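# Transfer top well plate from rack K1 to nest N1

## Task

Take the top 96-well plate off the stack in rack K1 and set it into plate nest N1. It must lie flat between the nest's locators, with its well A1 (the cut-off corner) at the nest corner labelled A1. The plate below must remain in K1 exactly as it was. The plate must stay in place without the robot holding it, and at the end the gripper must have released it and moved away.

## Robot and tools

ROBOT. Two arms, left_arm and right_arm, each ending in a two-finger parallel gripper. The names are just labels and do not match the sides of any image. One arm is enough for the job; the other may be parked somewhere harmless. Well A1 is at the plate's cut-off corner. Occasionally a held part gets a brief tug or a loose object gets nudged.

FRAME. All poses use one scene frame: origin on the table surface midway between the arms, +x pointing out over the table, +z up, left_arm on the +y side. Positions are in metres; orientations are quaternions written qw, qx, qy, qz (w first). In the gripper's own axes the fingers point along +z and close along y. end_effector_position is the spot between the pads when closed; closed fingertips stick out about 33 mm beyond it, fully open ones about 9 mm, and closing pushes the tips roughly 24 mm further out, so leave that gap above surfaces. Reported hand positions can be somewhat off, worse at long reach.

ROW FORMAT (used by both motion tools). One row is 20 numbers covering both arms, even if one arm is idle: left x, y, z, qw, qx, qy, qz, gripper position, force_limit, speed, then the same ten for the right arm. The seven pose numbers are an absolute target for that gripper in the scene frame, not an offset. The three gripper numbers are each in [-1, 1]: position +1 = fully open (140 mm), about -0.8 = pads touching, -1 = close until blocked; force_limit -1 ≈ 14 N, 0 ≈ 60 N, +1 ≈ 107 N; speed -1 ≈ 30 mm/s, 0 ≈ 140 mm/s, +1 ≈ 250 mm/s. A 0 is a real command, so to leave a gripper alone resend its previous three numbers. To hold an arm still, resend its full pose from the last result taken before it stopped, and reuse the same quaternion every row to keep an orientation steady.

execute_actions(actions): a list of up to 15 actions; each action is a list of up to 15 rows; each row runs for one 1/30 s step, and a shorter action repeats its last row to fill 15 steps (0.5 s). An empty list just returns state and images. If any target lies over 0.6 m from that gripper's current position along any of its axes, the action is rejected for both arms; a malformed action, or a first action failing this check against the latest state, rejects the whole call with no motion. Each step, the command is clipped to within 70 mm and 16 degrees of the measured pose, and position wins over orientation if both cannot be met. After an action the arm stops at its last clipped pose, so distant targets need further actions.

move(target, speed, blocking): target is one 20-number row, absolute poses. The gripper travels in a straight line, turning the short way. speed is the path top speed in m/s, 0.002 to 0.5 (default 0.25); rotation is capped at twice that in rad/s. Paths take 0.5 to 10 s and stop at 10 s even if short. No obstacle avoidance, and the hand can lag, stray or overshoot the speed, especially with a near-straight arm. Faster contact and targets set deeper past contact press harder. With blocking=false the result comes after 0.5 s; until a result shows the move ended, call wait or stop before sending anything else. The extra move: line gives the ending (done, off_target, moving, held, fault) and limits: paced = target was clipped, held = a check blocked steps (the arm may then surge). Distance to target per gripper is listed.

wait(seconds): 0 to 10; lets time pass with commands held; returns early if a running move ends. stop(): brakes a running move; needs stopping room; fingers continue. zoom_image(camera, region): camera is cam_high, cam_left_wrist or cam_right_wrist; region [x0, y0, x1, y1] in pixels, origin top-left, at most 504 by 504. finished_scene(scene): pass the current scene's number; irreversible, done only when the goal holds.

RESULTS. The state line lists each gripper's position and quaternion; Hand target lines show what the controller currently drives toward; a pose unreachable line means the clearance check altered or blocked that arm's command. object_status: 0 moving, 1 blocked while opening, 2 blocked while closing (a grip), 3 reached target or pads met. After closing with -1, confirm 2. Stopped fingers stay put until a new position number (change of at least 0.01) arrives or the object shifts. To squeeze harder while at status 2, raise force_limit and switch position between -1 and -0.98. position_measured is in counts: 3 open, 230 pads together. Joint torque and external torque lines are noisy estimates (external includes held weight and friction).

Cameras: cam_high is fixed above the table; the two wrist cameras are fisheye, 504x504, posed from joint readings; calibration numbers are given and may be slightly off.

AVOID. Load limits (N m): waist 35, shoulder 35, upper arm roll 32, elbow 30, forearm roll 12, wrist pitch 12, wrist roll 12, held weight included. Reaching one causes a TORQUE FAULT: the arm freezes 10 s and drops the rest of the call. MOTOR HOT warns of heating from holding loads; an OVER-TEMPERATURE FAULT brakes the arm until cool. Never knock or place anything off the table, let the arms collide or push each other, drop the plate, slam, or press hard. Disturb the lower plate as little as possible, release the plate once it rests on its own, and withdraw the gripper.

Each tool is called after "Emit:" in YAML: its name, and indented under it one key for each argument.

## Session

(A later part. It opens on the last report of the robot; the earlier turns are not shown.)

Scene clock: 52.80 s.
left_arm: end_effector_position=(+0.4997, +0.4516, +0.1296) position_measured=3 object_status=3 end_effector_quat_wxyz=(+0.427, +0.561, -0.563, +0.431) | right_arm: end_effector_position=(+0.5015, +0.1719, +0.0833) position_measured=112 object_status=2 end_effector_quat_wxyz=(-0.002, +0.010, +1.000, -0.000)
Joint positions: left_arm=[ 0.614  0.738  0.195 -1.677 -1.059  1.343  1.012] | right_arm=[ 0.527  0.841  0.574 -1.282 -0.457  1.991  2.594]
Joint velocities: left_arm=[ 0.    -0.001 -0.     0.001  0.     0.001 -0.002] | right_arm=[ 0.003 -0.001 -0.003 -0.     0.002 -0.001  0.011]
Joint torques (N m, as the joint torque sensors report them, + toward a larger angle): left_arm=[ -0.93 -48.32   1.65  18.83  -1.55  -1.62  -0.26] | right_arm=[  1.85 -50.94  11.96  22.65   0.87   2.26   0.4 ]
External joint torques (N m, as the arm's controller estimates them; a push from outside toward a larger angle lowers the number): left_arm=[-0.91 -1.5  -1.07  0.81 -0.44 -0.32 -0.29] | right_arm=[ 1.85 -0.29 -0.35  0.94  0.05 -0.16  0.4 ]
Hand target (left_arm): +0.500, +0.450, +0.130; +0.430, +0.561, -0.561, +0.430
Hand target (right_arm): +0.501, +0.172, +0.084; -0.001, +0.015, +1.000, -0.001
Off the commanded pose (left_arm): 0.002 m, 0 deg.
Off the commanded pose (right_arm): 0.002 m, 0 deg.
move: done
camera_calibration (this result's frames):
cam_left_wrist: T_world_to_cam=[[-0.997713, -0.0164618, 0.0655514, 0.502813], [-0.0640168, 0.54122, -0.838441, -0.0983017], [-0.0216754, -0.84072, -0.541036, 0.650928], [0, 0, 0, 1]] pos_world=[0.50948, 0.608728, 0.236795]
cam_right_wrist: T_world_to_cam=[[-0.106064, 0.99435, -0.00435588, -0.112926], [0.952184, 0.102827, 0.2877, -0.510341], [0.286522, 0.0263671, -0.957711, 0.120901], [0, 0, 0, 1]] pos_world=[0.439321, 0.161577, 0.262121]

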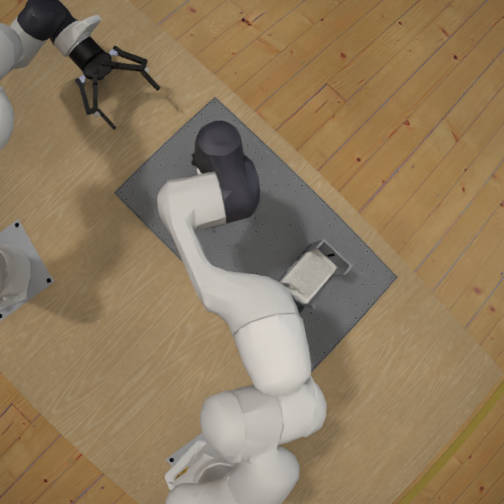

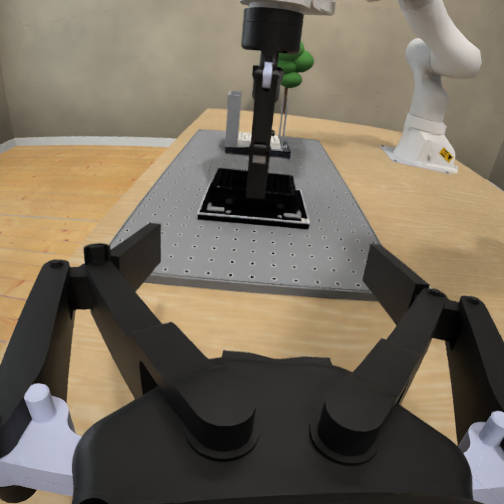

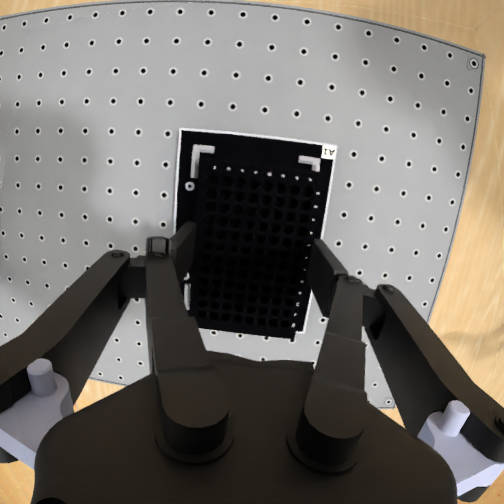

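Emit:
move:
  target: [0.5,0.45,0.13,0.43,0.561,-0.561,0.43,1,0,0,0.496,0.169,0.068,0,-0.005,1,0,-1,0.3,-1]
  speed: 0.025

Emit:
zoom_image:
  camera: "cam_right_wrist"
  region: [130,110,370,350]

Emit:
zoom_image:
  camera: "cam_left_wrist"
  region: [185,120,325,260]

Scene clock: 58.23 s.
left_arm: end_effector_position=(+0.4997, +0.4516, +0.1296) position_measured=3 object_status=3 end_effector_quat_wxyz=(+0.428, +0.561, -0.563, +0.431) | right_arm: end_effector_position=(+0.4934, +0.1691, +0.0668) position_measured=112 object_status=2 end_effector_quat_wxyz=(-0.004, +0.001, +1.000, -0.002)
Joint positions: left_arm=[ 0.614  0.738  0.195 -1.677 -1.059  1.343  1.012] | right_arm=[ 0.518  0.838  0.574 -1.333 -0.464  2.03   2.591]
Joint velocities: left_arm=[ 0.    -0.     0.001  0.     0.001 -0.001 -0.001] | right_arm=[-0.    -0.005 -0.    -0.005 -0.002  0.018 -0.009]
Joint torques (N m, as the joint torque sensors report them, + toward a larger angle): left_arm=[ -1.05 -48.35   1.71  18.16  -1.59  -1.58  -0.29] | right_arm=[ -0.75 -51.11  13.8   20.45  -0.37   3.1   -0.35]
External joint torques (N m, as the arm's controller estimates them; a push from outside toward a larger angle lowers the number): left_arm=[-1.1  -1.35 -1.08  0.05 -0.48 -0.28 -0.31] | right_arm=[-0.86 -0.98  1.21 -1.03 -1.16  0.69 -0.35]
Hand target (left_arm): +0.500, +0.450, +0.130; +0.430, +0.561, -0.561, +0.430
Hand target (right_arm): +0.496, +0.169, +0.068; +0.000, -0.005, +1.000, -0.000
Off the commanded pose (left_arm): 0.002 m, 0 deg.
Off the commanded pose (right_arm): 0.003 m, 1 deg.
move: done
camera_calibration (this result's frames):
cam_left_wrist: T_world_to_cam=[[-0.997711, -0.0164093, 0.0656012, 0.502797], [-0.0640306, 0.541206, -0.838448, -0.0982763], [-0.0217455, -0.84073, -0.541018, 0.650962], [0, 0, 0, 1]] pos_world=[0.509509, 0.608721, 0.236798]
cam_right_wrist: T_world_to_cam=[[-0.12482, 0.992156, -0.00677842, -0.101253], [0.951098, 0.121595, 0.283949, -0.49997], [0.282546, 0.0289957, -0.958815, 0.109067], [0, 0, 0, 1]] pos_world=[0.432065, 0.15809, 0.245855]

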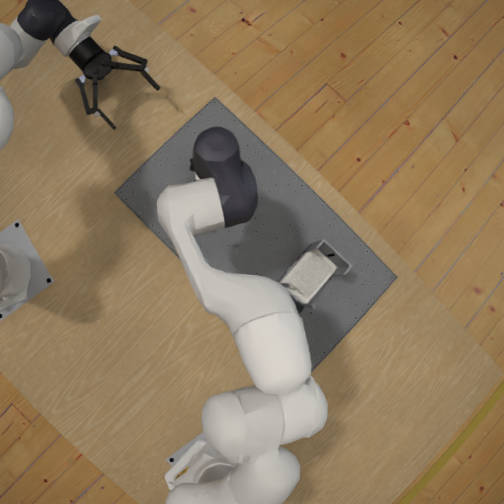

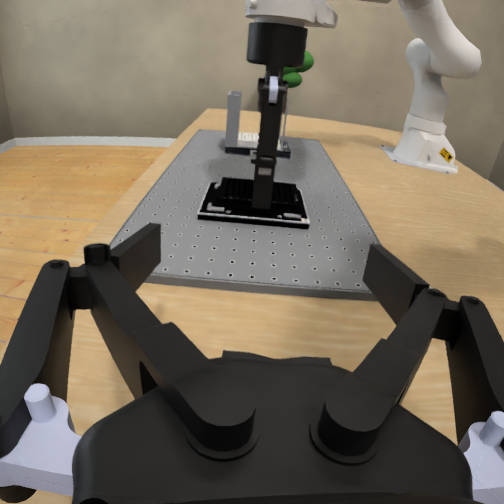

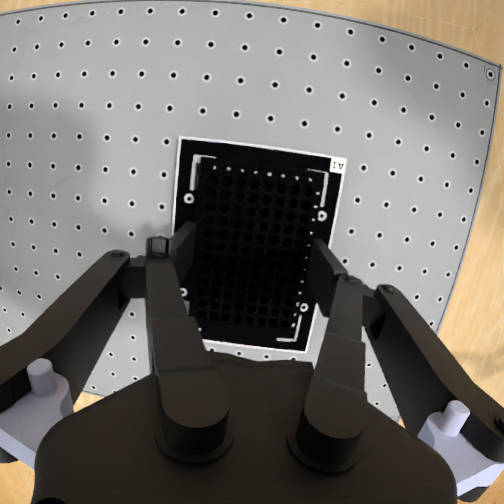

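Region (130, 110, 370, 350) of cam_right_wrist's 504x504 image, scaled by 2.100, with more detail than that image has.

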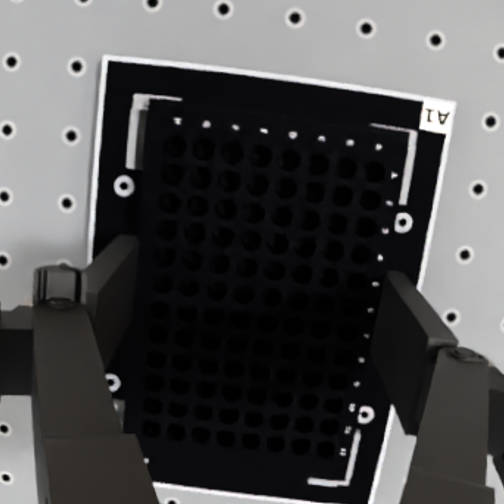

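Region (185, 120, 325, 260) of cam_left_wrist's 504x504 image, scaled by 3.600, with more detail than that image has.

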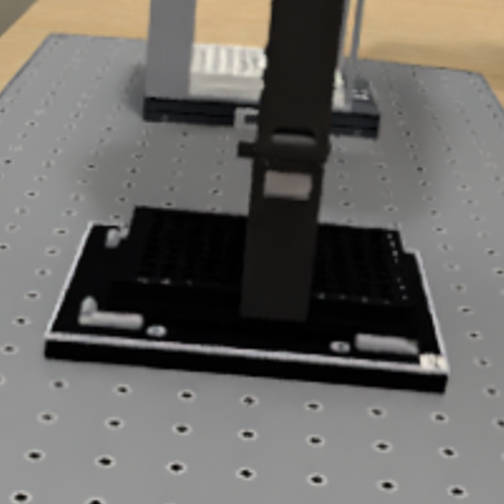

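Emit:
move:
  target: [0.5,0.45,0.13,0.43,0.561,-0.561,0.43,1,0,0,0.4985,0.1675,0.067,0,-0.004,1,0,-1,0.3,-1]
  speed: 0.01

Emit:
zoom_image:
  camera: "cam_right_wrist"
  region: [130,110,370,350]

Scene clock: 63.33 s.
left_arm: end_effector_position=(+0.4997, +0.4516, +0.1296) position_measured=3 object_status=3 end_effector_quat_wxyz=(+0.428, +0.561, -0.563, +0.431) | right_arm: end_effector_position=(+0.4947, +0.1694, +0.0673) position_measured=112 object_status=2 end_effector_quat_wxyz=(-0.002, -0.001, +1.000, -0.000)
Joint positions: left_arm=[ 0.614  0.738  0.195 -1.677 -1.059  1.343  1.012] | right_arm=[ 0.517  0.838  0.574 -1.334 -0.465  2.034  2.586]
Joint velocities: left_arm=[ 0.    -0.001 -0.    -0.001  0.    -0.    -0.   ] | right_arm=[-0.001  0.001  0.    -0.001 -0.     0.002 -0.005]
Joint torques (N m, as the joint torque sensors report them, + toward a larger angle): left_arm=[ -1.15 -48.37   1.8   18.58  -1.58  -1.57  -0.27] | right_arm=[ -1.85 -49.84  12.51  22.17  -0.16   3.06  -0.32]
External joint torques (N m, as the arm's controller estimates them; a push from outside toward a larger angle lowers the number): left_arm=[-1.14 -1.57 -0.92  0.57 -0.47 -0.27 -0.29] | right_arm=[-1.94  0.1   0.    0.82 -0.95  0.65 -0.32]
Hand target (left_arm): +0.500, +0.450, +0.130; +0.430, +0.561, -0.561, +0.430
Hand target (right_arm): +0.499, +0.167, +0.067; +0.000, -0.004, +1.000, -0.000
Off the commanded pose (left_arm): 0.002 m, 0 deg.
Off the commanded pose (right_arm): 0.004 m, 0 deg.
move: off_target (right_arm)
camera_calibration (this result's frames):
cam_left_wrist: T_world_to_cam=[[-0.997712, -0.0163623, 0.0656033, 0.502782], [-0.0640073, 0.541194, -0.838458, -0.0982707], [-0.021785, -0.840739, -0.541003, 0.650978], [0, 0, 0, 1]] pos_world=[0.509523, 0.608712, 0.236801]
cam_right_wrist: T_world_to_cam=[[-0.128185, 0.991742, -0.00393193, -0.0998503], [0.949969, 0.123923, 0.286708, -0.501457], [0.284828, 0.0330165, -0.95801, 0.107289], [0, 0, 0, 1]] pos_world=[0.43301, 0.157625, 0.246163]

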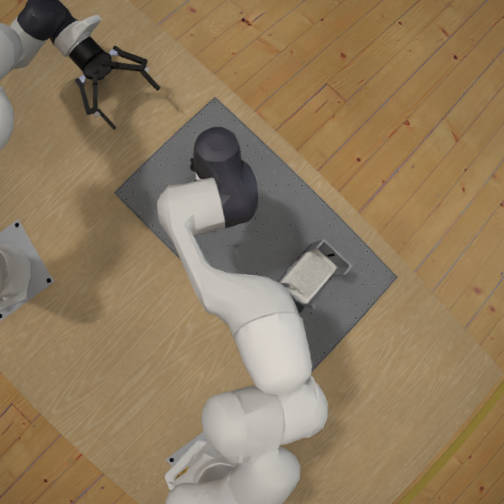

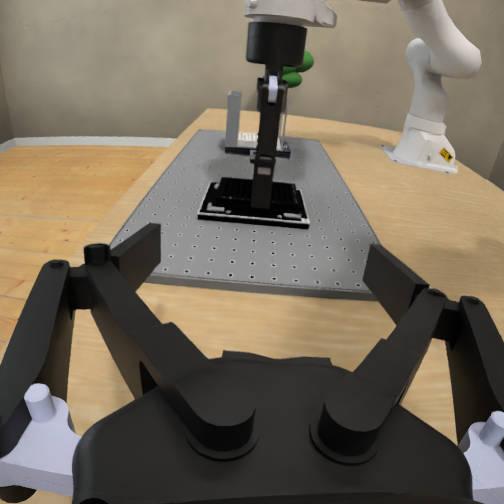

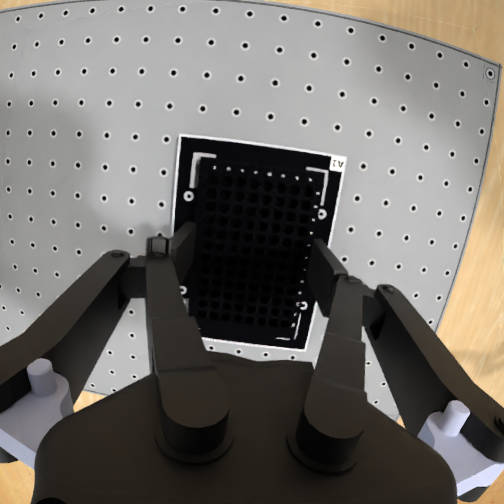

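Region (130, 110, 370, 350) of cam_right_wrist's 504x504 image, scaled by 2.100, with more detail than that image has.

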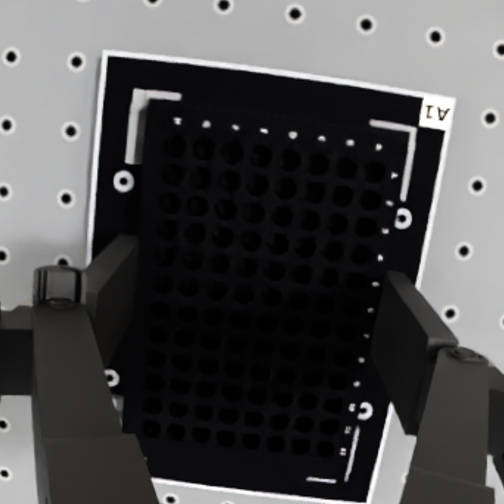

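Stiction in the waist; overdrive a bit.

Emit:
move:
  target: [0.5,0.45,0.13,0.43,0.561,-0.561,0.43,1,0,0,0.5005,0.1655,0.0665,0,-0.004,1,0,-1,0.3,-1]
  speed: 0.01

Emit:
zoom_image:
  camera: "cam_right_wrist"
  region: [130,110,370,350]

Scene clock: 68.43 s.
left_arm: end_effector_position=(+0.4997, +0.4516, +0.1296) position_measured=3 object_status=3 end_effector_quat_wxyz=(+0.428, +0.561, -0.563, +0.431) | right_arm: end_effector_position=(+0.4972, +0.1672, +0.0668) position_measured=112 object_status=2 end_effector_quat_wxyz=(-0.002, -0.001, +1.000, +0.000)
Joint positions: left_arm=[ 0.614  0.738  0.195 -1.677 -1.059  1.343  1.012] | right_arm=[ 0.512  0.839  0.574 -1.334 -0.465  2.035  2.583]
Joint velocities: left_arm=[-0.001  0.001  0.002 -0.     0.     0.     0.001] | right_arm=[ 0.     0.     0.    -0.     0.    -0.    -0.004]
Joint torques (N m, as the joint torque sensors report them, + toward a larger angle): left_arm=[ -0.89 -48.49   1.81  18.3   -1.55  -1.57  -0.26] | right_arm=[ -1.24 -49.85  12.37  21.64  -0.25   3.06  -0.25]
External joint torques (N m, as the arm's controller estimates them; a push from outside toward a larger angle lowers the number): left_arm=[-0.92 -1.58 -0.95  0.21 -0.43 -0.27 -0.29] | right_arm=[-1.51  0.36 -0.34  0.21 -1.05  0.64 -0.25]
Hand target (left_arm): +0.500, +0.450, +0.130; +0.430, +0.561, -0.561, +0.430
Hand target (right_arm): +0.501, +0.165, +0.067; +0.000, -0.004, +1.000, -0.000
Off the commanded pose (left_arm): 0.002 m, 0 deg.
Off the commanded pose (right_arm): 0.004 m, 0 deg.
move: off_target (right_arm)
camera_calibration (this result's frames):
cam_left_wrist: T_world_to_cam=[[-0.997712, -0.016326, 0.065601, 0.502771], [-0.063986, 0.541184, -0.838466, -0.0982669], [-0.0218134, -0.840745, -0.540991, 0.650989], [0, 0, 0, 1]] pos_world=[0.509533, 0.608705, 0.236803]
cam_right_wrist: T_world_to_cam=[[-0.127189, 0.991873, -0.00323106, -0.0979126], [0.950134, 0.122771, 0.286657, -0.503258], [0.284724, 0.0333897, -0.958028, 0.106164], [0, 0, 0, 1]] pos_world=[0.435482, 0.155357, 0.245655]

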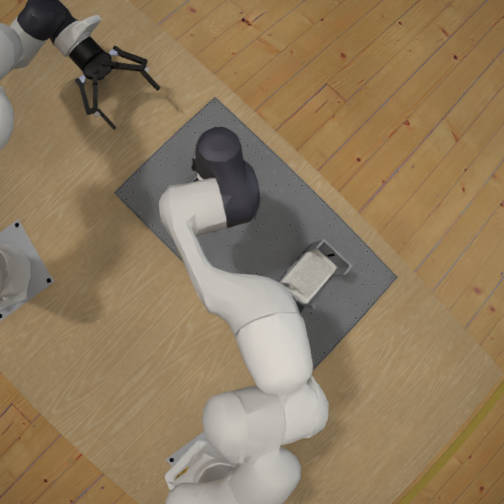

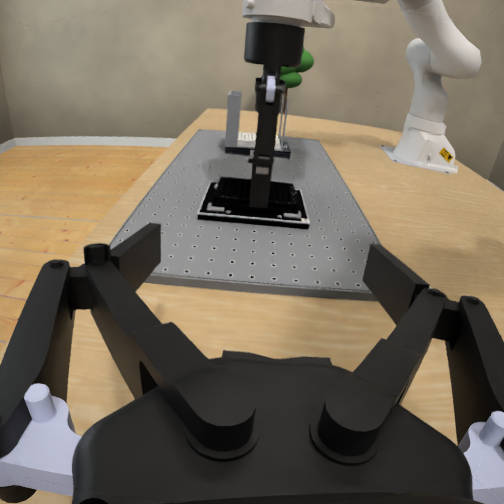

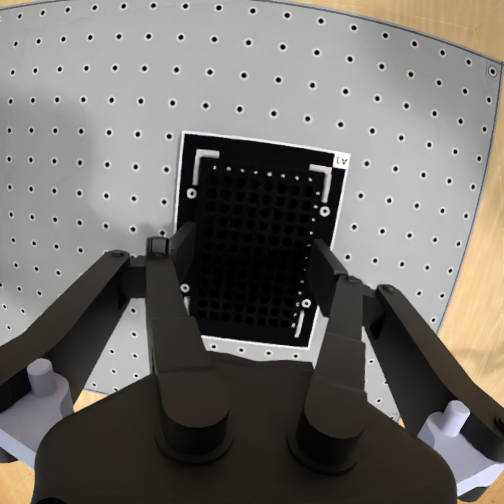

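Region (130, 110, 370, 350) of cam_right_wrist's 504x504 image, scaled by 2.100, with more detail than that image has.

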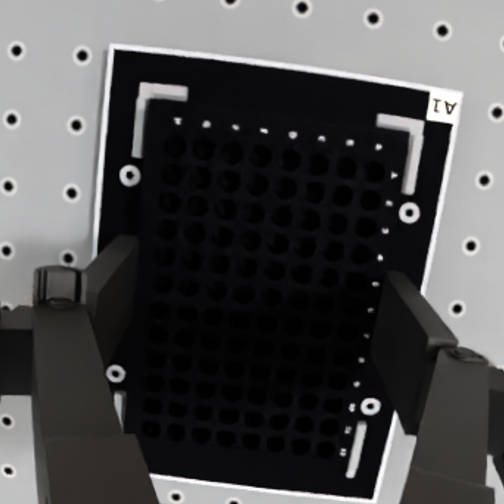

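Emit:
move:
  target: [0.5,0.45,0.13,0.43,0.561,-0.561,0.43,1,0,0,0.499,0.1672,0.0615,0,-0.002,1,0,-1,0.3,-1]
  speed: 0.01

Emit:
zoom_image:
  camera: "cam_right_wrist"
  region: [130,110,370,350]

Emit:
zoom_image:
  camera: "cam_left_wrist"
  region: [185,120,325,260]

Scene clock: 73.73 s.
left_arm: end_effector_position=(+0.4997, +0.4516, +0.1296) position_measured=3 object_status=3 end_effector_quat_wxyz=(+0.428, +0.561, -0.563, +0.431) | right_arm: end_effector_position=(+0.4982, +0.1671, +0.0629) position_measured=112 object_status=2 end_effector_quat_wxyz=(-0.002, -0.001, +1.000, +0.001)
Joint positions: left_arm=[ 0.614  0.738  0.195 -1.677 -1.059  1.343  1.012] | right_arm=[ 0.512  0.845  0.571 -1.334 -0.466  2.043  2.582]
Joint velocities: left_arm=[ 0.001 -0.001 -0.     0.    -0.    -0.    -0.001] | right_arm=[ 0.001  0.    -0.    -0.    -0.     0.001 -0.   ]
Joint torques (N m, as the joint torque sensors report them, + toward a larger angle): left_arm=[ -0.67 -48.32   2.05  18.52  -1.57  -1.57  -0.25] | right_arm=[  1.43 -49.33  12.13  21.44  -0.41   3.14   0.08]
External joint torques (N m, as the arm's controller estimates them; a push from outside toward a larger angle lowers the number): left_arm=[-0.64 -1.4  -0.67  0.41 -0.44 -0.27 -0.27] | right_arm=[ 1.17  0.89 -0.57  0.06 -1.21  0.71  0.08]
Hand target (left_arm): +0.500, +0.450, +0.130; +0.430, +0.561, -0.561, +0.430
Hand target (right_arm): +0.499, +0.167, +0.061; +0.000, -0.002, +1.000, -0.000
Off the commanded pose (left_arm): 0.002 m, 0 deg.
Off the commanded pose (right_arm): 0.002 m, 0 deg.
move: done
camera_calibration (this result's frames):
cam_left_wrist: T_world_to_cam=[[-0.997713, -0.0162922, 0.0655991, 0.502759], [-0.0639664, 0.541175, -0.838474, -0.0982628], [-0.02184, -0.840752, -0.54098, 0.650998], [0, 0, 0, 1]] pos_world=[0.509541, 0.608696, 0.236805]
cam_right_wrist: T_world_to_cam=[[-0.127519, 0.991835, -0.00159185, -0.0976735], [0.950023, 0.122604, 0.287098, -0.503119], [0.284949, 0.0350982, -0.9579, 0.101771], [0, 0, 0, 1]] pos_world=[0.436519, 0.154988, 0.241776]

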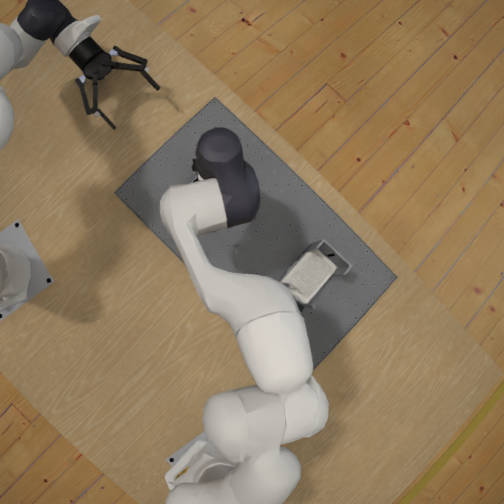

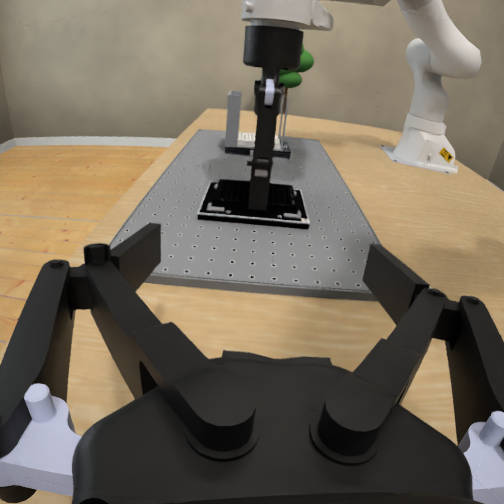

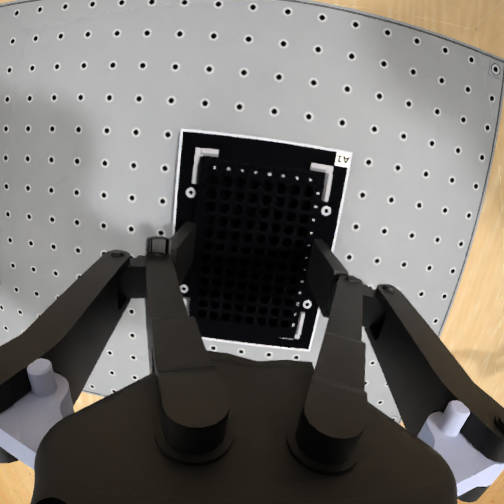

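Region (130, 110, 370, 350) of cam_right_wrist's 504x504 image, scaled by 2.100, with more detail than that image has.

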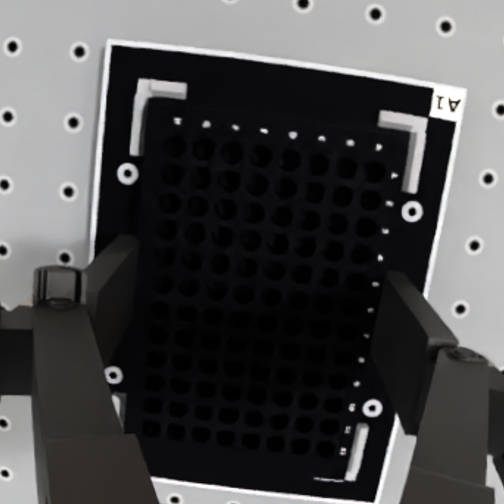

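Region (185, 120, 325, 260) of cam_left_wrist's 504x504 image, scaled by 3.600, with more detail than that image has.

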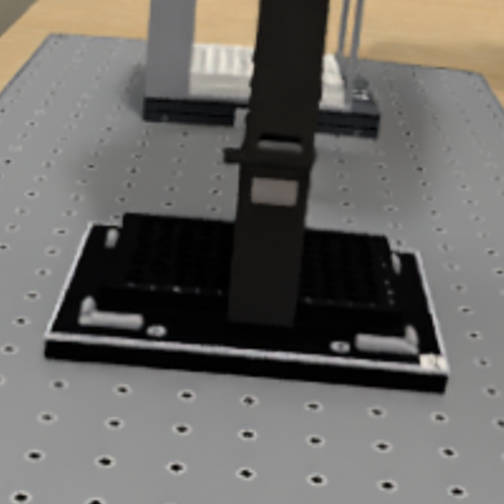

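Emit:
move:
  target: [0.5,0.45,0.13,0.43,0.561,-0.561,0.43,1,0,0,0.4978,0.1678,0.057,0,-0.002,1,0,-1,0.3,-1]
  speed: 0.01

Emit:
zoom_image:
  camera: "cam_right_wrist"
  region: [130,110,370,350]

Scene clock: 78.60 s.
left_arm: end_effector_position=(+0.4997, +0.4516, +0.1296) position_measured=3 object_status=3 end_effector_quat_wxyz=(+0.428, +0.561, -0.563, +0.431) | right_arm: end_effector_position=(+0.4985, +0.1675, +0.0628) position_measured=112 object_status=2 end_effector_quat_wxyz=(-0.001, -0.001, +1.000, +0.001)
Joint positions: left_arm=[ 0.614  0.738  0.195 -1.677 -1.059  1.343  1.012] | right_arm=[ 0.513  0.844  0.571 -1.335 -0.468  2.045  2.582]
Joint velocities: left_arm=[-0.001 -0.    -0.     0.    -0.001  0.001 -0.002] | right_arm=[ 0.001 -0.001  0.    -0.002  0.001  0.001  0.   ]
Joint torques (N m, as the joint torque sensors report them, + toward a larger angle): left_arm=[ -0.94 -48.47   1.87  18.38  -1.56  -1.57  -0.24] | right_arm=[  1.9  -46.29  11.26  19.22  -0.75   4.06   0.25]
External joint torques (N m, as the arm's controller estimates them; a push from outside toward a larger angle lowers the number): left_arm=[-1.05 -1.5  -0.96  0.28 -0.45 -0.28 -0.27] | right_arm=[ 1.6   3.82 -1.44 -2.09 -1.55  1.65  0.25]
Hand target (left_arm): +0.500, +0.450, +0.130; +0.430, +0.561, -0.561, +0.430
Hand target (right_arm): +0.498, +0.168, +0.057; -0.000, -0.002, +1.000, -0.000
Off the commanded pose (left_arm): 0.002 m, 0 deg.
Off the commanded pose (right_arm): 0.006 m, 0 deg.
move: off_target (right_arm)
camera_calibration (this result's frames):
cam_left_wrist: T_world_to_cam=[[-0.997714, -0.0162623, 0.0655976, 0.502748], [-0.063949, 0.541168, -0.838479, -0.0982604], [-0.0218637, -0.840757, -0.540971, 0.651004], [0, 0, 0, 1]] pos_world=[0.509549, 0.608688, 0.236806]
cam_right_wrist: T_world_to_cam=[[-0.128701, 0.991682, -0.00156205, -0.0973659], [0.949322, 0.123658, 0.288957, -0.503282], [0.286747, 0.0357061, -0.957341, 0.100569], [0, 0, 0, 1]] pos_world=[0.436408, 0.1552, 0.241554]

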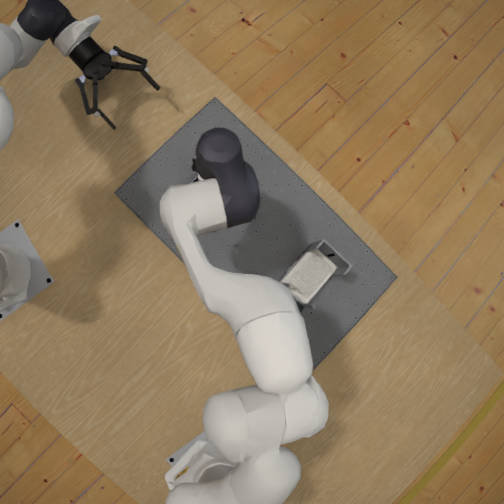

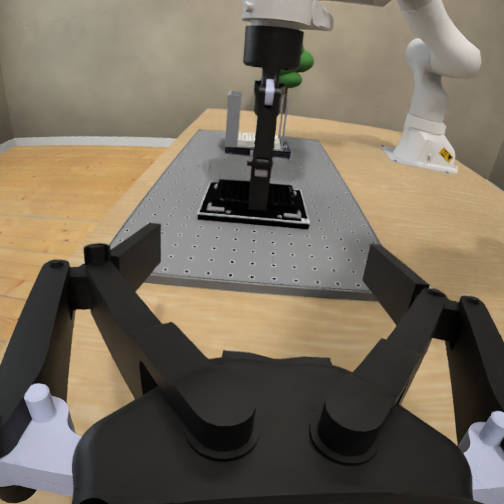

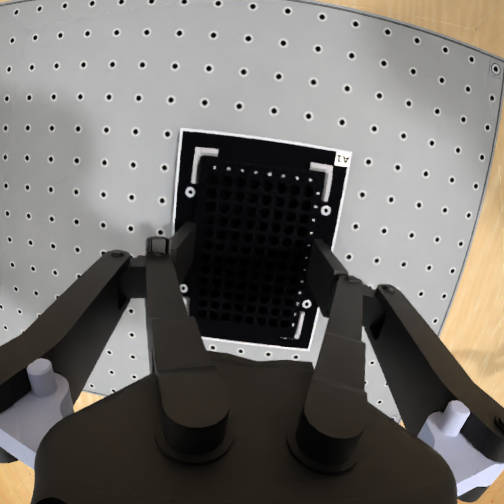

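Region (130, 110, 370, 350) of cam_right_wrist's 504x504 image, scaled by 2.100, with more detail than that image has.

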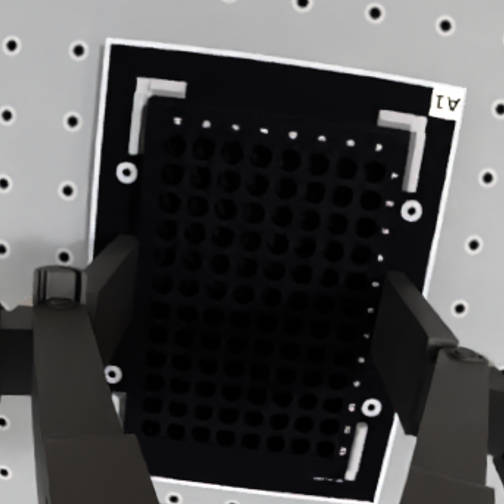

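Emit:
move:
  target: [0.5,0.45,0.13,0.43,0.561,-0.561,0.43,1,0,0,0.4955,0.1675,0.0605,0,-0.002,1,0,-1,0.3,-1]
  speed: 0.01

Emit:
zoom_image:
  camera: "cam_right_wrist"
  region: [130,110,370,350]

Scene clock: 82.80 s.
left_arm: end_effector_position=(+0.4997, +0.4516, +0.1296) position_measured=3 object_status=3 end_effector_quat_wxyz=(+0.428, +0.561, -0.563, +0.431) | right_arm: end_effector_position=(+0.4979, +0.1673, +0.0631) position_measured=112 object_status=2 end_effector_quat_wxyz=(+0.001, -0.002, +1.000, +0.001)
Joint positions: left_arm=[ 0.614  0.738  0.195 -1.677 -1.059  1.343  1.012] | right_arm=[ 0.513  0.838  0.569 -1.345 -0.468  2.052  2.583]
Joint velocities: left_arm=[ 0.001 -0.    -0.001 -0.001  0.     0.     0.   ] | right_arm=[-0.    -0.002 -0.001 -0.002 -0.001  0.004  0.001]
Joint torques (N m, as the joint torque sensors report them, + toward a larger angle): left_arm=[ -0.96 -48.35   1.81  18.46  -1.56  -1.55  -0.25] | right_arm=[  1.23 -49.32  12.78  18.54   0.4    2.8    0.26]
External joint torques (N m, as the arm's controller estimates them; a push from outside toward a larger angle lowers the number): left_arm=[-1.1  -1.43 -1.03  0.4  -0.45 -0.25 -0.28] | right_arm=[ 1.22  0.6   0.32 -2.88 -0.38  0.36  0.26]
Hand target (left_arm): +0.500, +0.450, +0.130; +0.430, +0.561, -0.561, +0.430
Hand target (right_arm): +0.496, +0.168, +0.061; -0.000, -0.002, +1.000, -0.000
Off the commanded pose (left_arm): 0.002 m, 0 deg.
Off the commanded pose (right_arm): 0.004 m, 0 deg.
move: off_target (right_arm)
camera_calibration (this result's frames):
cam_left_wrist: T_world_to_cam=[[-0.997714, -0.0162327, 0.0655949, 0.502738], [-0.063931, 0.541162, -0.838485, -0.0982582], [-0.0218866, -0.840762, -0.540963, 0.651011], [0, 0, 0, 1]] pos_world=[0.509555, 0.60868, 0.236808]
cam_right_wrist: T_world_to_cam=[[-0.130123, 0.991497, -0.00143578, -0.0965734], [0.947915, 0.124827, 0.293046, -0.502574], [0.290733, 0.0367709, -0.956097, 0.098731], [0, 0, 0, 1]] pos_world=[0.435126, 0.154857, 0.241535]

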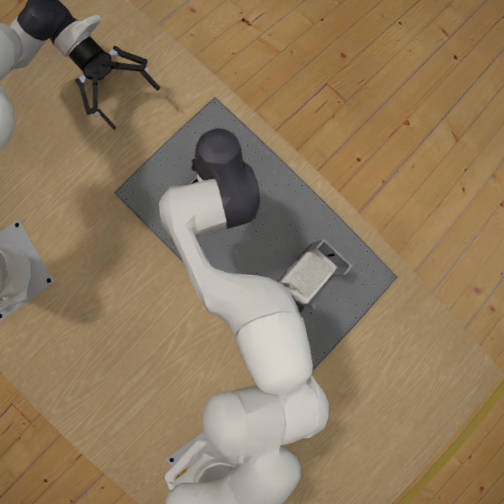

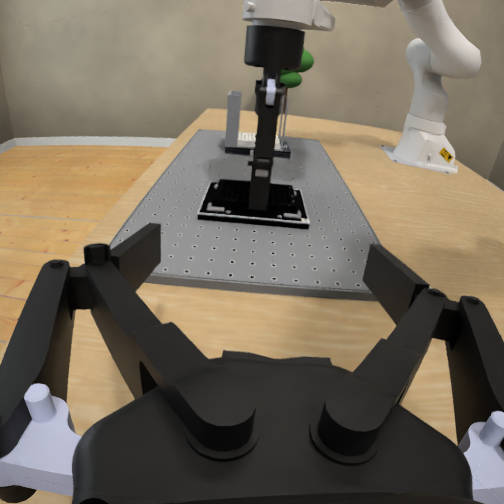

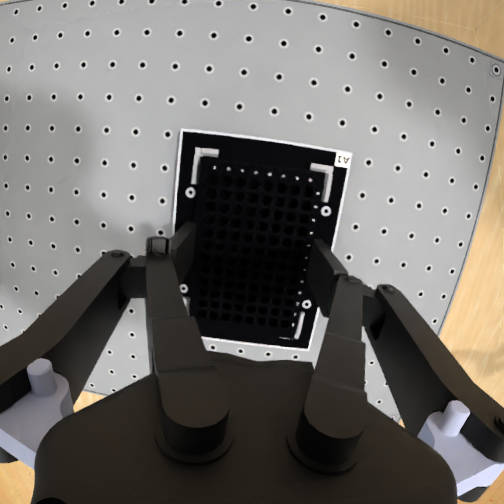

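Region (130, 110, 370, 350) of cam_right_wrist's 504x504 image, scaled by 2.100, with more detail than that image has.

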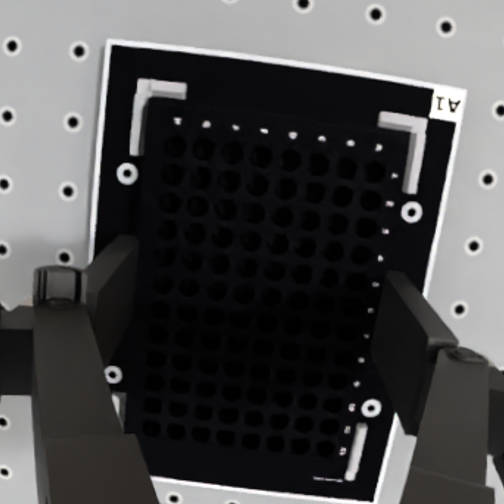

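It resists sideways motion, so it's probably captured. Release and inspect.

Emit:
move:
  target: [0.5,0.45,0.13,0.43,0.561,-0.561,0.43,1,0,0,0.498,0.1675,0.0635,0,-0.002,1,0,0.5,0.3,-1]
  speed: 0.01

Emit:
move:
  target: [0.5,0.4,0.13,0.43,0.561,-0.561,0.43,1,0,0,0.51,0.1675,0.15,0,-0.002,1,0,1,0.3,0]
  speed: 0.12

Emit:
zoom_image:
  camera: "cam_right_wrist"
  region: [160,120,350,310]

Emit:
zoom_image:
  camera: "cam_left_wrist"
  region: [180,150,330,270]

Scene clock: 88.50 s.
left_arm: end_effector_position=(+0.4997, +0.4516, +0.1296) position_measured=3 object_status=3 end_effector_quat_wxyz=(+0.428, +0.561, -0.563, +0.431) | right_arm: end_effector_position=(+0.4992, +0.1668, +0.0638) position_measured=66 object_status=3 end_effector_quat_wxyz=(+0.001, -0.001, +1.000, +0.001)
Joint positions: left_arm=[ 0.614  0.738  0.195 -1.677 -1.059  1.343  1.012] | right_arm=[ 0.513  0.84   0.569 -1.339 -0.468  2.048  2.583]
Joint velocities: left_arm=[-0.001 -0.001 -0.     0.    -0.    -0.001  0.   ] | right_arm=[ 0.001  0.001 -0.    -0.    -0.    -0.     0.   ]
Joint torques (N m, as the joint torque sensors report them, + toward a larger angle): left_arm=[ -0.83 -48.41   1.66  18.14  -1.57  -1.58  -0.23] | right_arm=[  1.24 -49.4   13.86  22.79   0.64   2.18   0.  ]
External joint torques (N m, as the arm's controller estimates them; a push from outside toward a larger angle lowers the number): left_arm=[-0.71 -1.5  -0.99  0.03 -0.45 -0.27 -0.26] | right_arm=[ 1.06  0.69  1.29  1.41 -0.15 -0.25 -0.01]
Hand target (left_arm): +0.500, +0.450, +0.130; +0.430, +0.561, -0.561, +0.430
Hand target (right_arm): +0.498, +0.167, +0.063; -0.000, -0.002, +1.000, +0.000
Off the commanded pose (left_arm): 0.002 m, 0 deg.
Off the commanded pose (right_arm): 0.001 m, 0 deg.
move: done
camera_calibration (this result's frames):
cam_left_wrist: T_world_to_cam=[[-0.997715, -0.0162063, 0.0655918, 0.502728], [-0.0639143, 0.541154, -0.838491, -0.098255], [-0.0219064, -0.840767, -0.540953, 0.651018], [0, 0, 0, 1]] pos_world=[0.509561, 0.608673, 0.236809]
cam_right_wrist: T_world_to_cam=[[-0.127505, 0.991835, -0.00224575, -0.097217], [0.948357, 0.122578, 0.292564, -0.503784], [0.290451, 0.0351736, -0.956243, 0.0994469], [0, 0, 0, 1]] pos_world=[0.436487, 0.154678, 0.242266]

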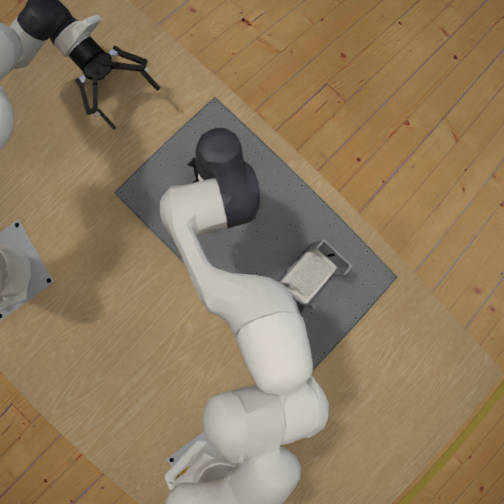

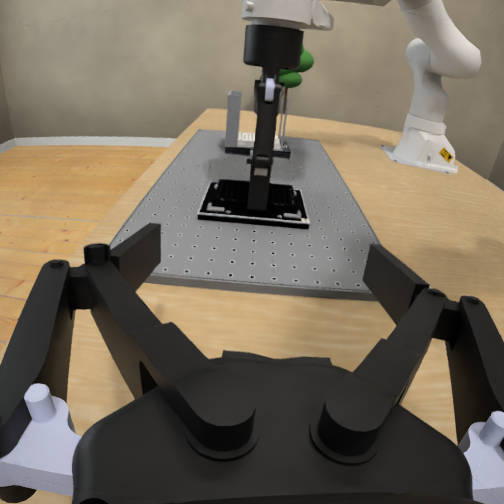

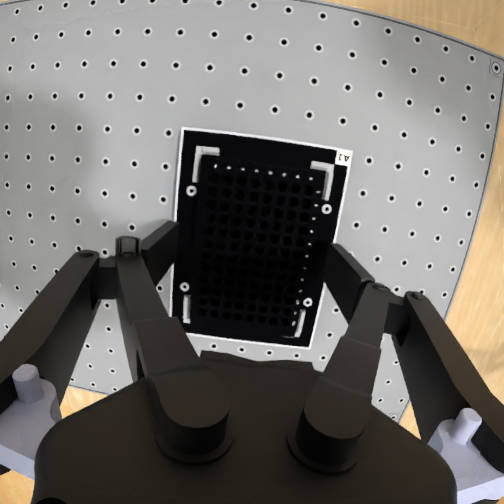

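Scene clock: 89.87 s.
left_arm: end_effector_position=(+0.4998, +0.4003, +0.1297) position_measured=3 object_status=3 end_effector_quat_wxyz=(+0.432, +0.561, -0.561, +0.429) | right_arm: end_effector_position=(+0.5109, +0.1668, +0.1501) position_measured=3 object_status=3 end_effector_quat_wxyz=(+0.001, +0.002, +1.000, +0.001)
Joint positions: left_arm=[ 0.542  0.678  0.18  -1.787 -1.101  1.413  1.012] | right_arm=[ 0.513  0.789  0.607 -1.201 -0.438  1.867  2.548]
Joint velocities: left_arm=[ 0.001 -0.     0.001 -0.     0.     0.004 -0.001] | right_arm=[ 0.     0.001  0.005  0.    -0.    -0.01  -0.007]
Joint torques (N m, as the joint torque sensors report them, + toward a larger angle): left_arm=[ -0.65 -48.53   1.93  16.37  -1.76  -0.95   0.14] | right_arm=[  0.05 -49.56  13.92  23.84   0.95   2.14  -0.42]
External joint torques (N m, as the arm's controller estimates them; a push from outside toward a larger angle lowers the number): left_arm=[-0.73 -3.39 -0.44 -1.22 -0.7   0.37  0.11] | right_arm=[ 0.06  0.4   2.16  1.7   0.12 -0.28 -0.42]
Hand target (left_arm): +0.501, +0.400, +0.130; +0.430, +0.561, -0.561, +0.430
Hand target (right_arm): +0.509, +0.167, +0.150; -0.000, -0.003, +1.000, +0.001
Off the commanded pose (left_arm): 0.000 m, 0 deg.
Off the commanded pose (right_arm): 0.001 m, 1 deg.
move: done
camera_calibration (this result's frames):
cam_left_wrist: T_world_to_cam=[[-0.997104, -0.013592, 0.0748289, 0.499412], [-0.0703811, 0.537757, -0.840157, -0.0656203], [-0.0288203, -0.842991, -0.537156, 0.611834], [0, 0, 0, 1]] pos_world=[0.51098, 0.557846, 0.236148]
cam_right_wrist: T_world_to_cam=[[-0.121786, 0.992554, -0.00209921, -0.0986073], [0.948567, 0.117011, 0.29416, -0.539551], [0.292215, 0.0338334, -0.955754, 0.177834], [0, 0, 0, 1]] pos_world=[0.447826, 0.15499, 0.328472]

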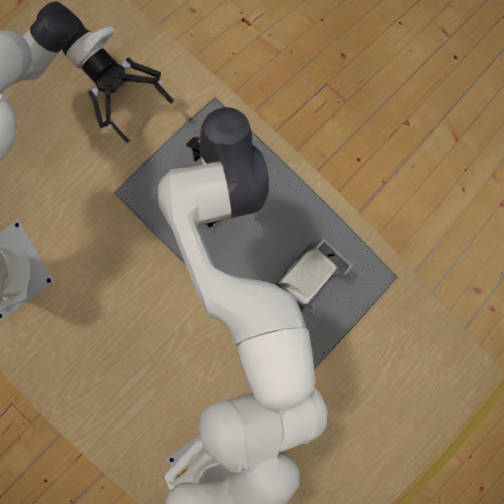

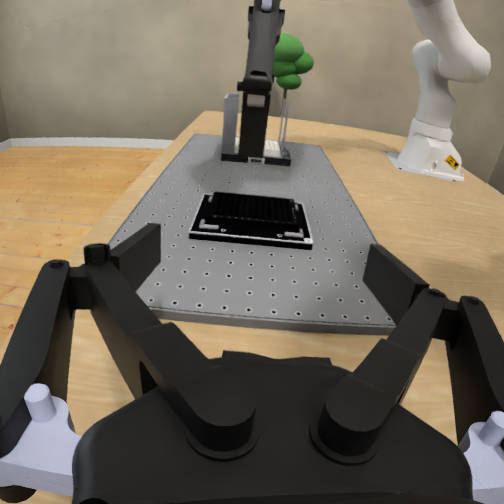

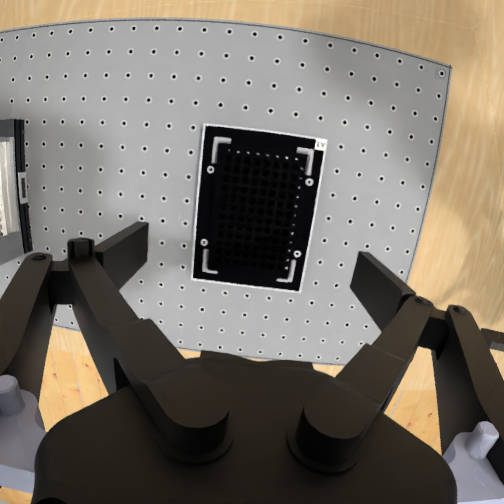

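Region (160, 120, 350, 310) of cam_right_wrist's 504x504 image, scaled by 2.653, with more detail than that image has.

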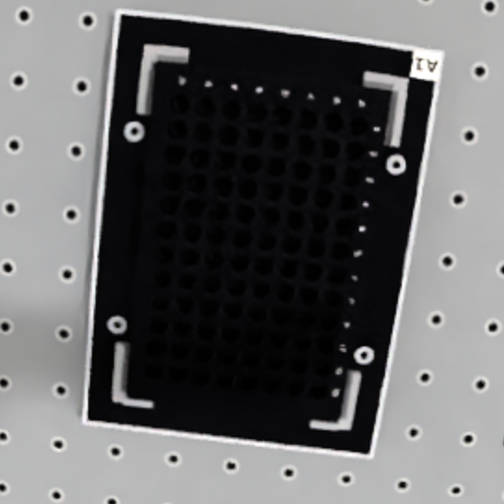

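Region (180, 150, 330, 270) of cam_left_wrist's 504x504 image, scaled by 3.360, with more detail than that image has; it fills the top 403 rows of this view, and the rest is white.

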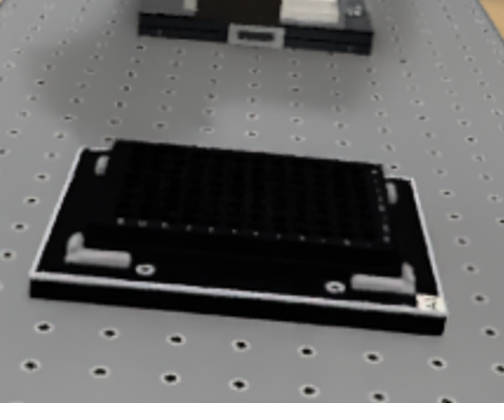

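All four locators are visible and the plate looks level. Retreating.

Emit:
move:
  target: [0.5,0.4,0.13,0.43,0.561,-0.561,0.43,1,0,0,0.36,-0.05,0.33,0,-0.002,1,0,1,0.3,0]
  speed: 0.3

Emit:
zoom_image:
  camera: "cam_high"
  region: [165,140,265,240]

Scene clock: 94.97 s.
left_arm: end_effector_position=(+0.4995, +0.4002, +0.1298) position_measured=3 object_status=3 end_effector_quat_wxyz=(+0.432, +0.562, -0.560, +0.429) | right_arm: end_effector_position=(+0.3629, -0.0484, +0.3322) position_measured=3 object_status=3 end_effector_quat_wxyz=(+0.006, +0.002, +1.000, -0.000)
Joint positions: left_arm=[ 0.542  0.676  0.18  -1.79  -1.101  1.414  1.012] | right_arm=[ 0.155 -0.282  0.576 -2.036  0.149  1.806  2.123]
Joint velocities: left_arm=[ 0.001 -0.    -0.     0.001 -0.002 -0.001  0.001] | right_arm=[ 0.006 -0.001 -0.004 -0.     0.001 -0.001 -0.028]
Joint torques (N m, as the joint torque sensors report them, + toward a larger angle): left_arm=[ -0.66 -48.39   2.16  16.23  -1.49  -0.95   0.28] | right_arm=[  1.95 -16.66  -6.19  22.78   1.65   2.17  -0.43]
External joint torques (N m, as the arm's controller estimates them; a push from outside toward a larger angle lowers the number): left_arm=[-0.84 -3.4  -0.28 -1.3  -0.43  0.36  0.25] | right_arm=[ 1.89  0.26 -1.27 -1.35  0.83 -0.27 -0.43]
Hand target (left_arm): +0.500, +0.400, +0.130; +0.430, +0.561, -0.561, +0.430
Hand target (right_arm): +0.361, -0.048, +0.331; +0.004, -0.006, +1.000, +0.001
Off the commanded pose (left_arm): 0.001 m, 0 deg.
Off the commanded pose (right_arm): 0.004 m, 1 deg.
move: off_target (right_arm)
camera_calibration (this result's frames):
cam_left_wrist: T_world_to_cam=[[-0.997057, -0.0143689, 0.0753118, 0.499312], [-0.0712033, 0.53781, -0.840054, -0.0651536], [-0.0284328, -0.842943, -0.53725, 0.61156], [0, 0, 0, 1]] pos_world=[0.510592, 0.557725, 0.236224]
cam_right_wrist: T_world_to_cam=[[-0.122722, 0.992426, -0.00543003, 0.0987729], [0.945612, 0.11859, 0.302909, -0.429233], [0.301259, 0.0320389, -0.953004, 0.398166], [0, 0, 0, 1]] pos_world=[0.298058, -0.0598788, 0.510008]

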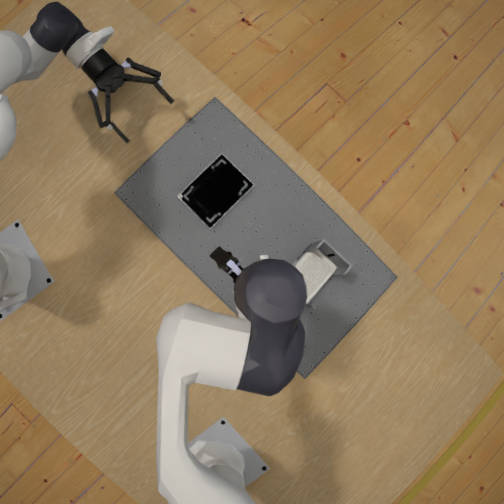

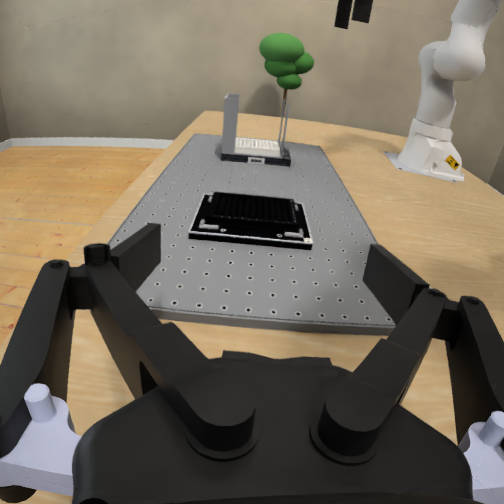

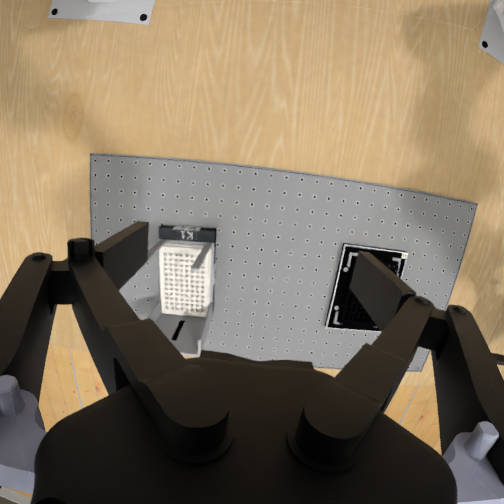

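Region (165, 140, 265, 240) of cam_high's 504x504 image, scaled by 5.040, with more detail than that image has.

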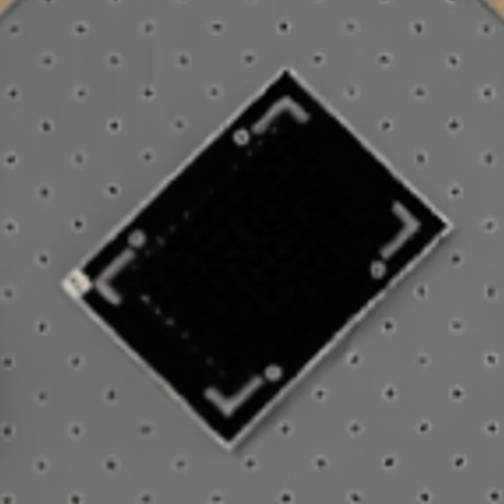

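Emit:
finished_scene:
  scene: 2

The scene is finished: the task was done.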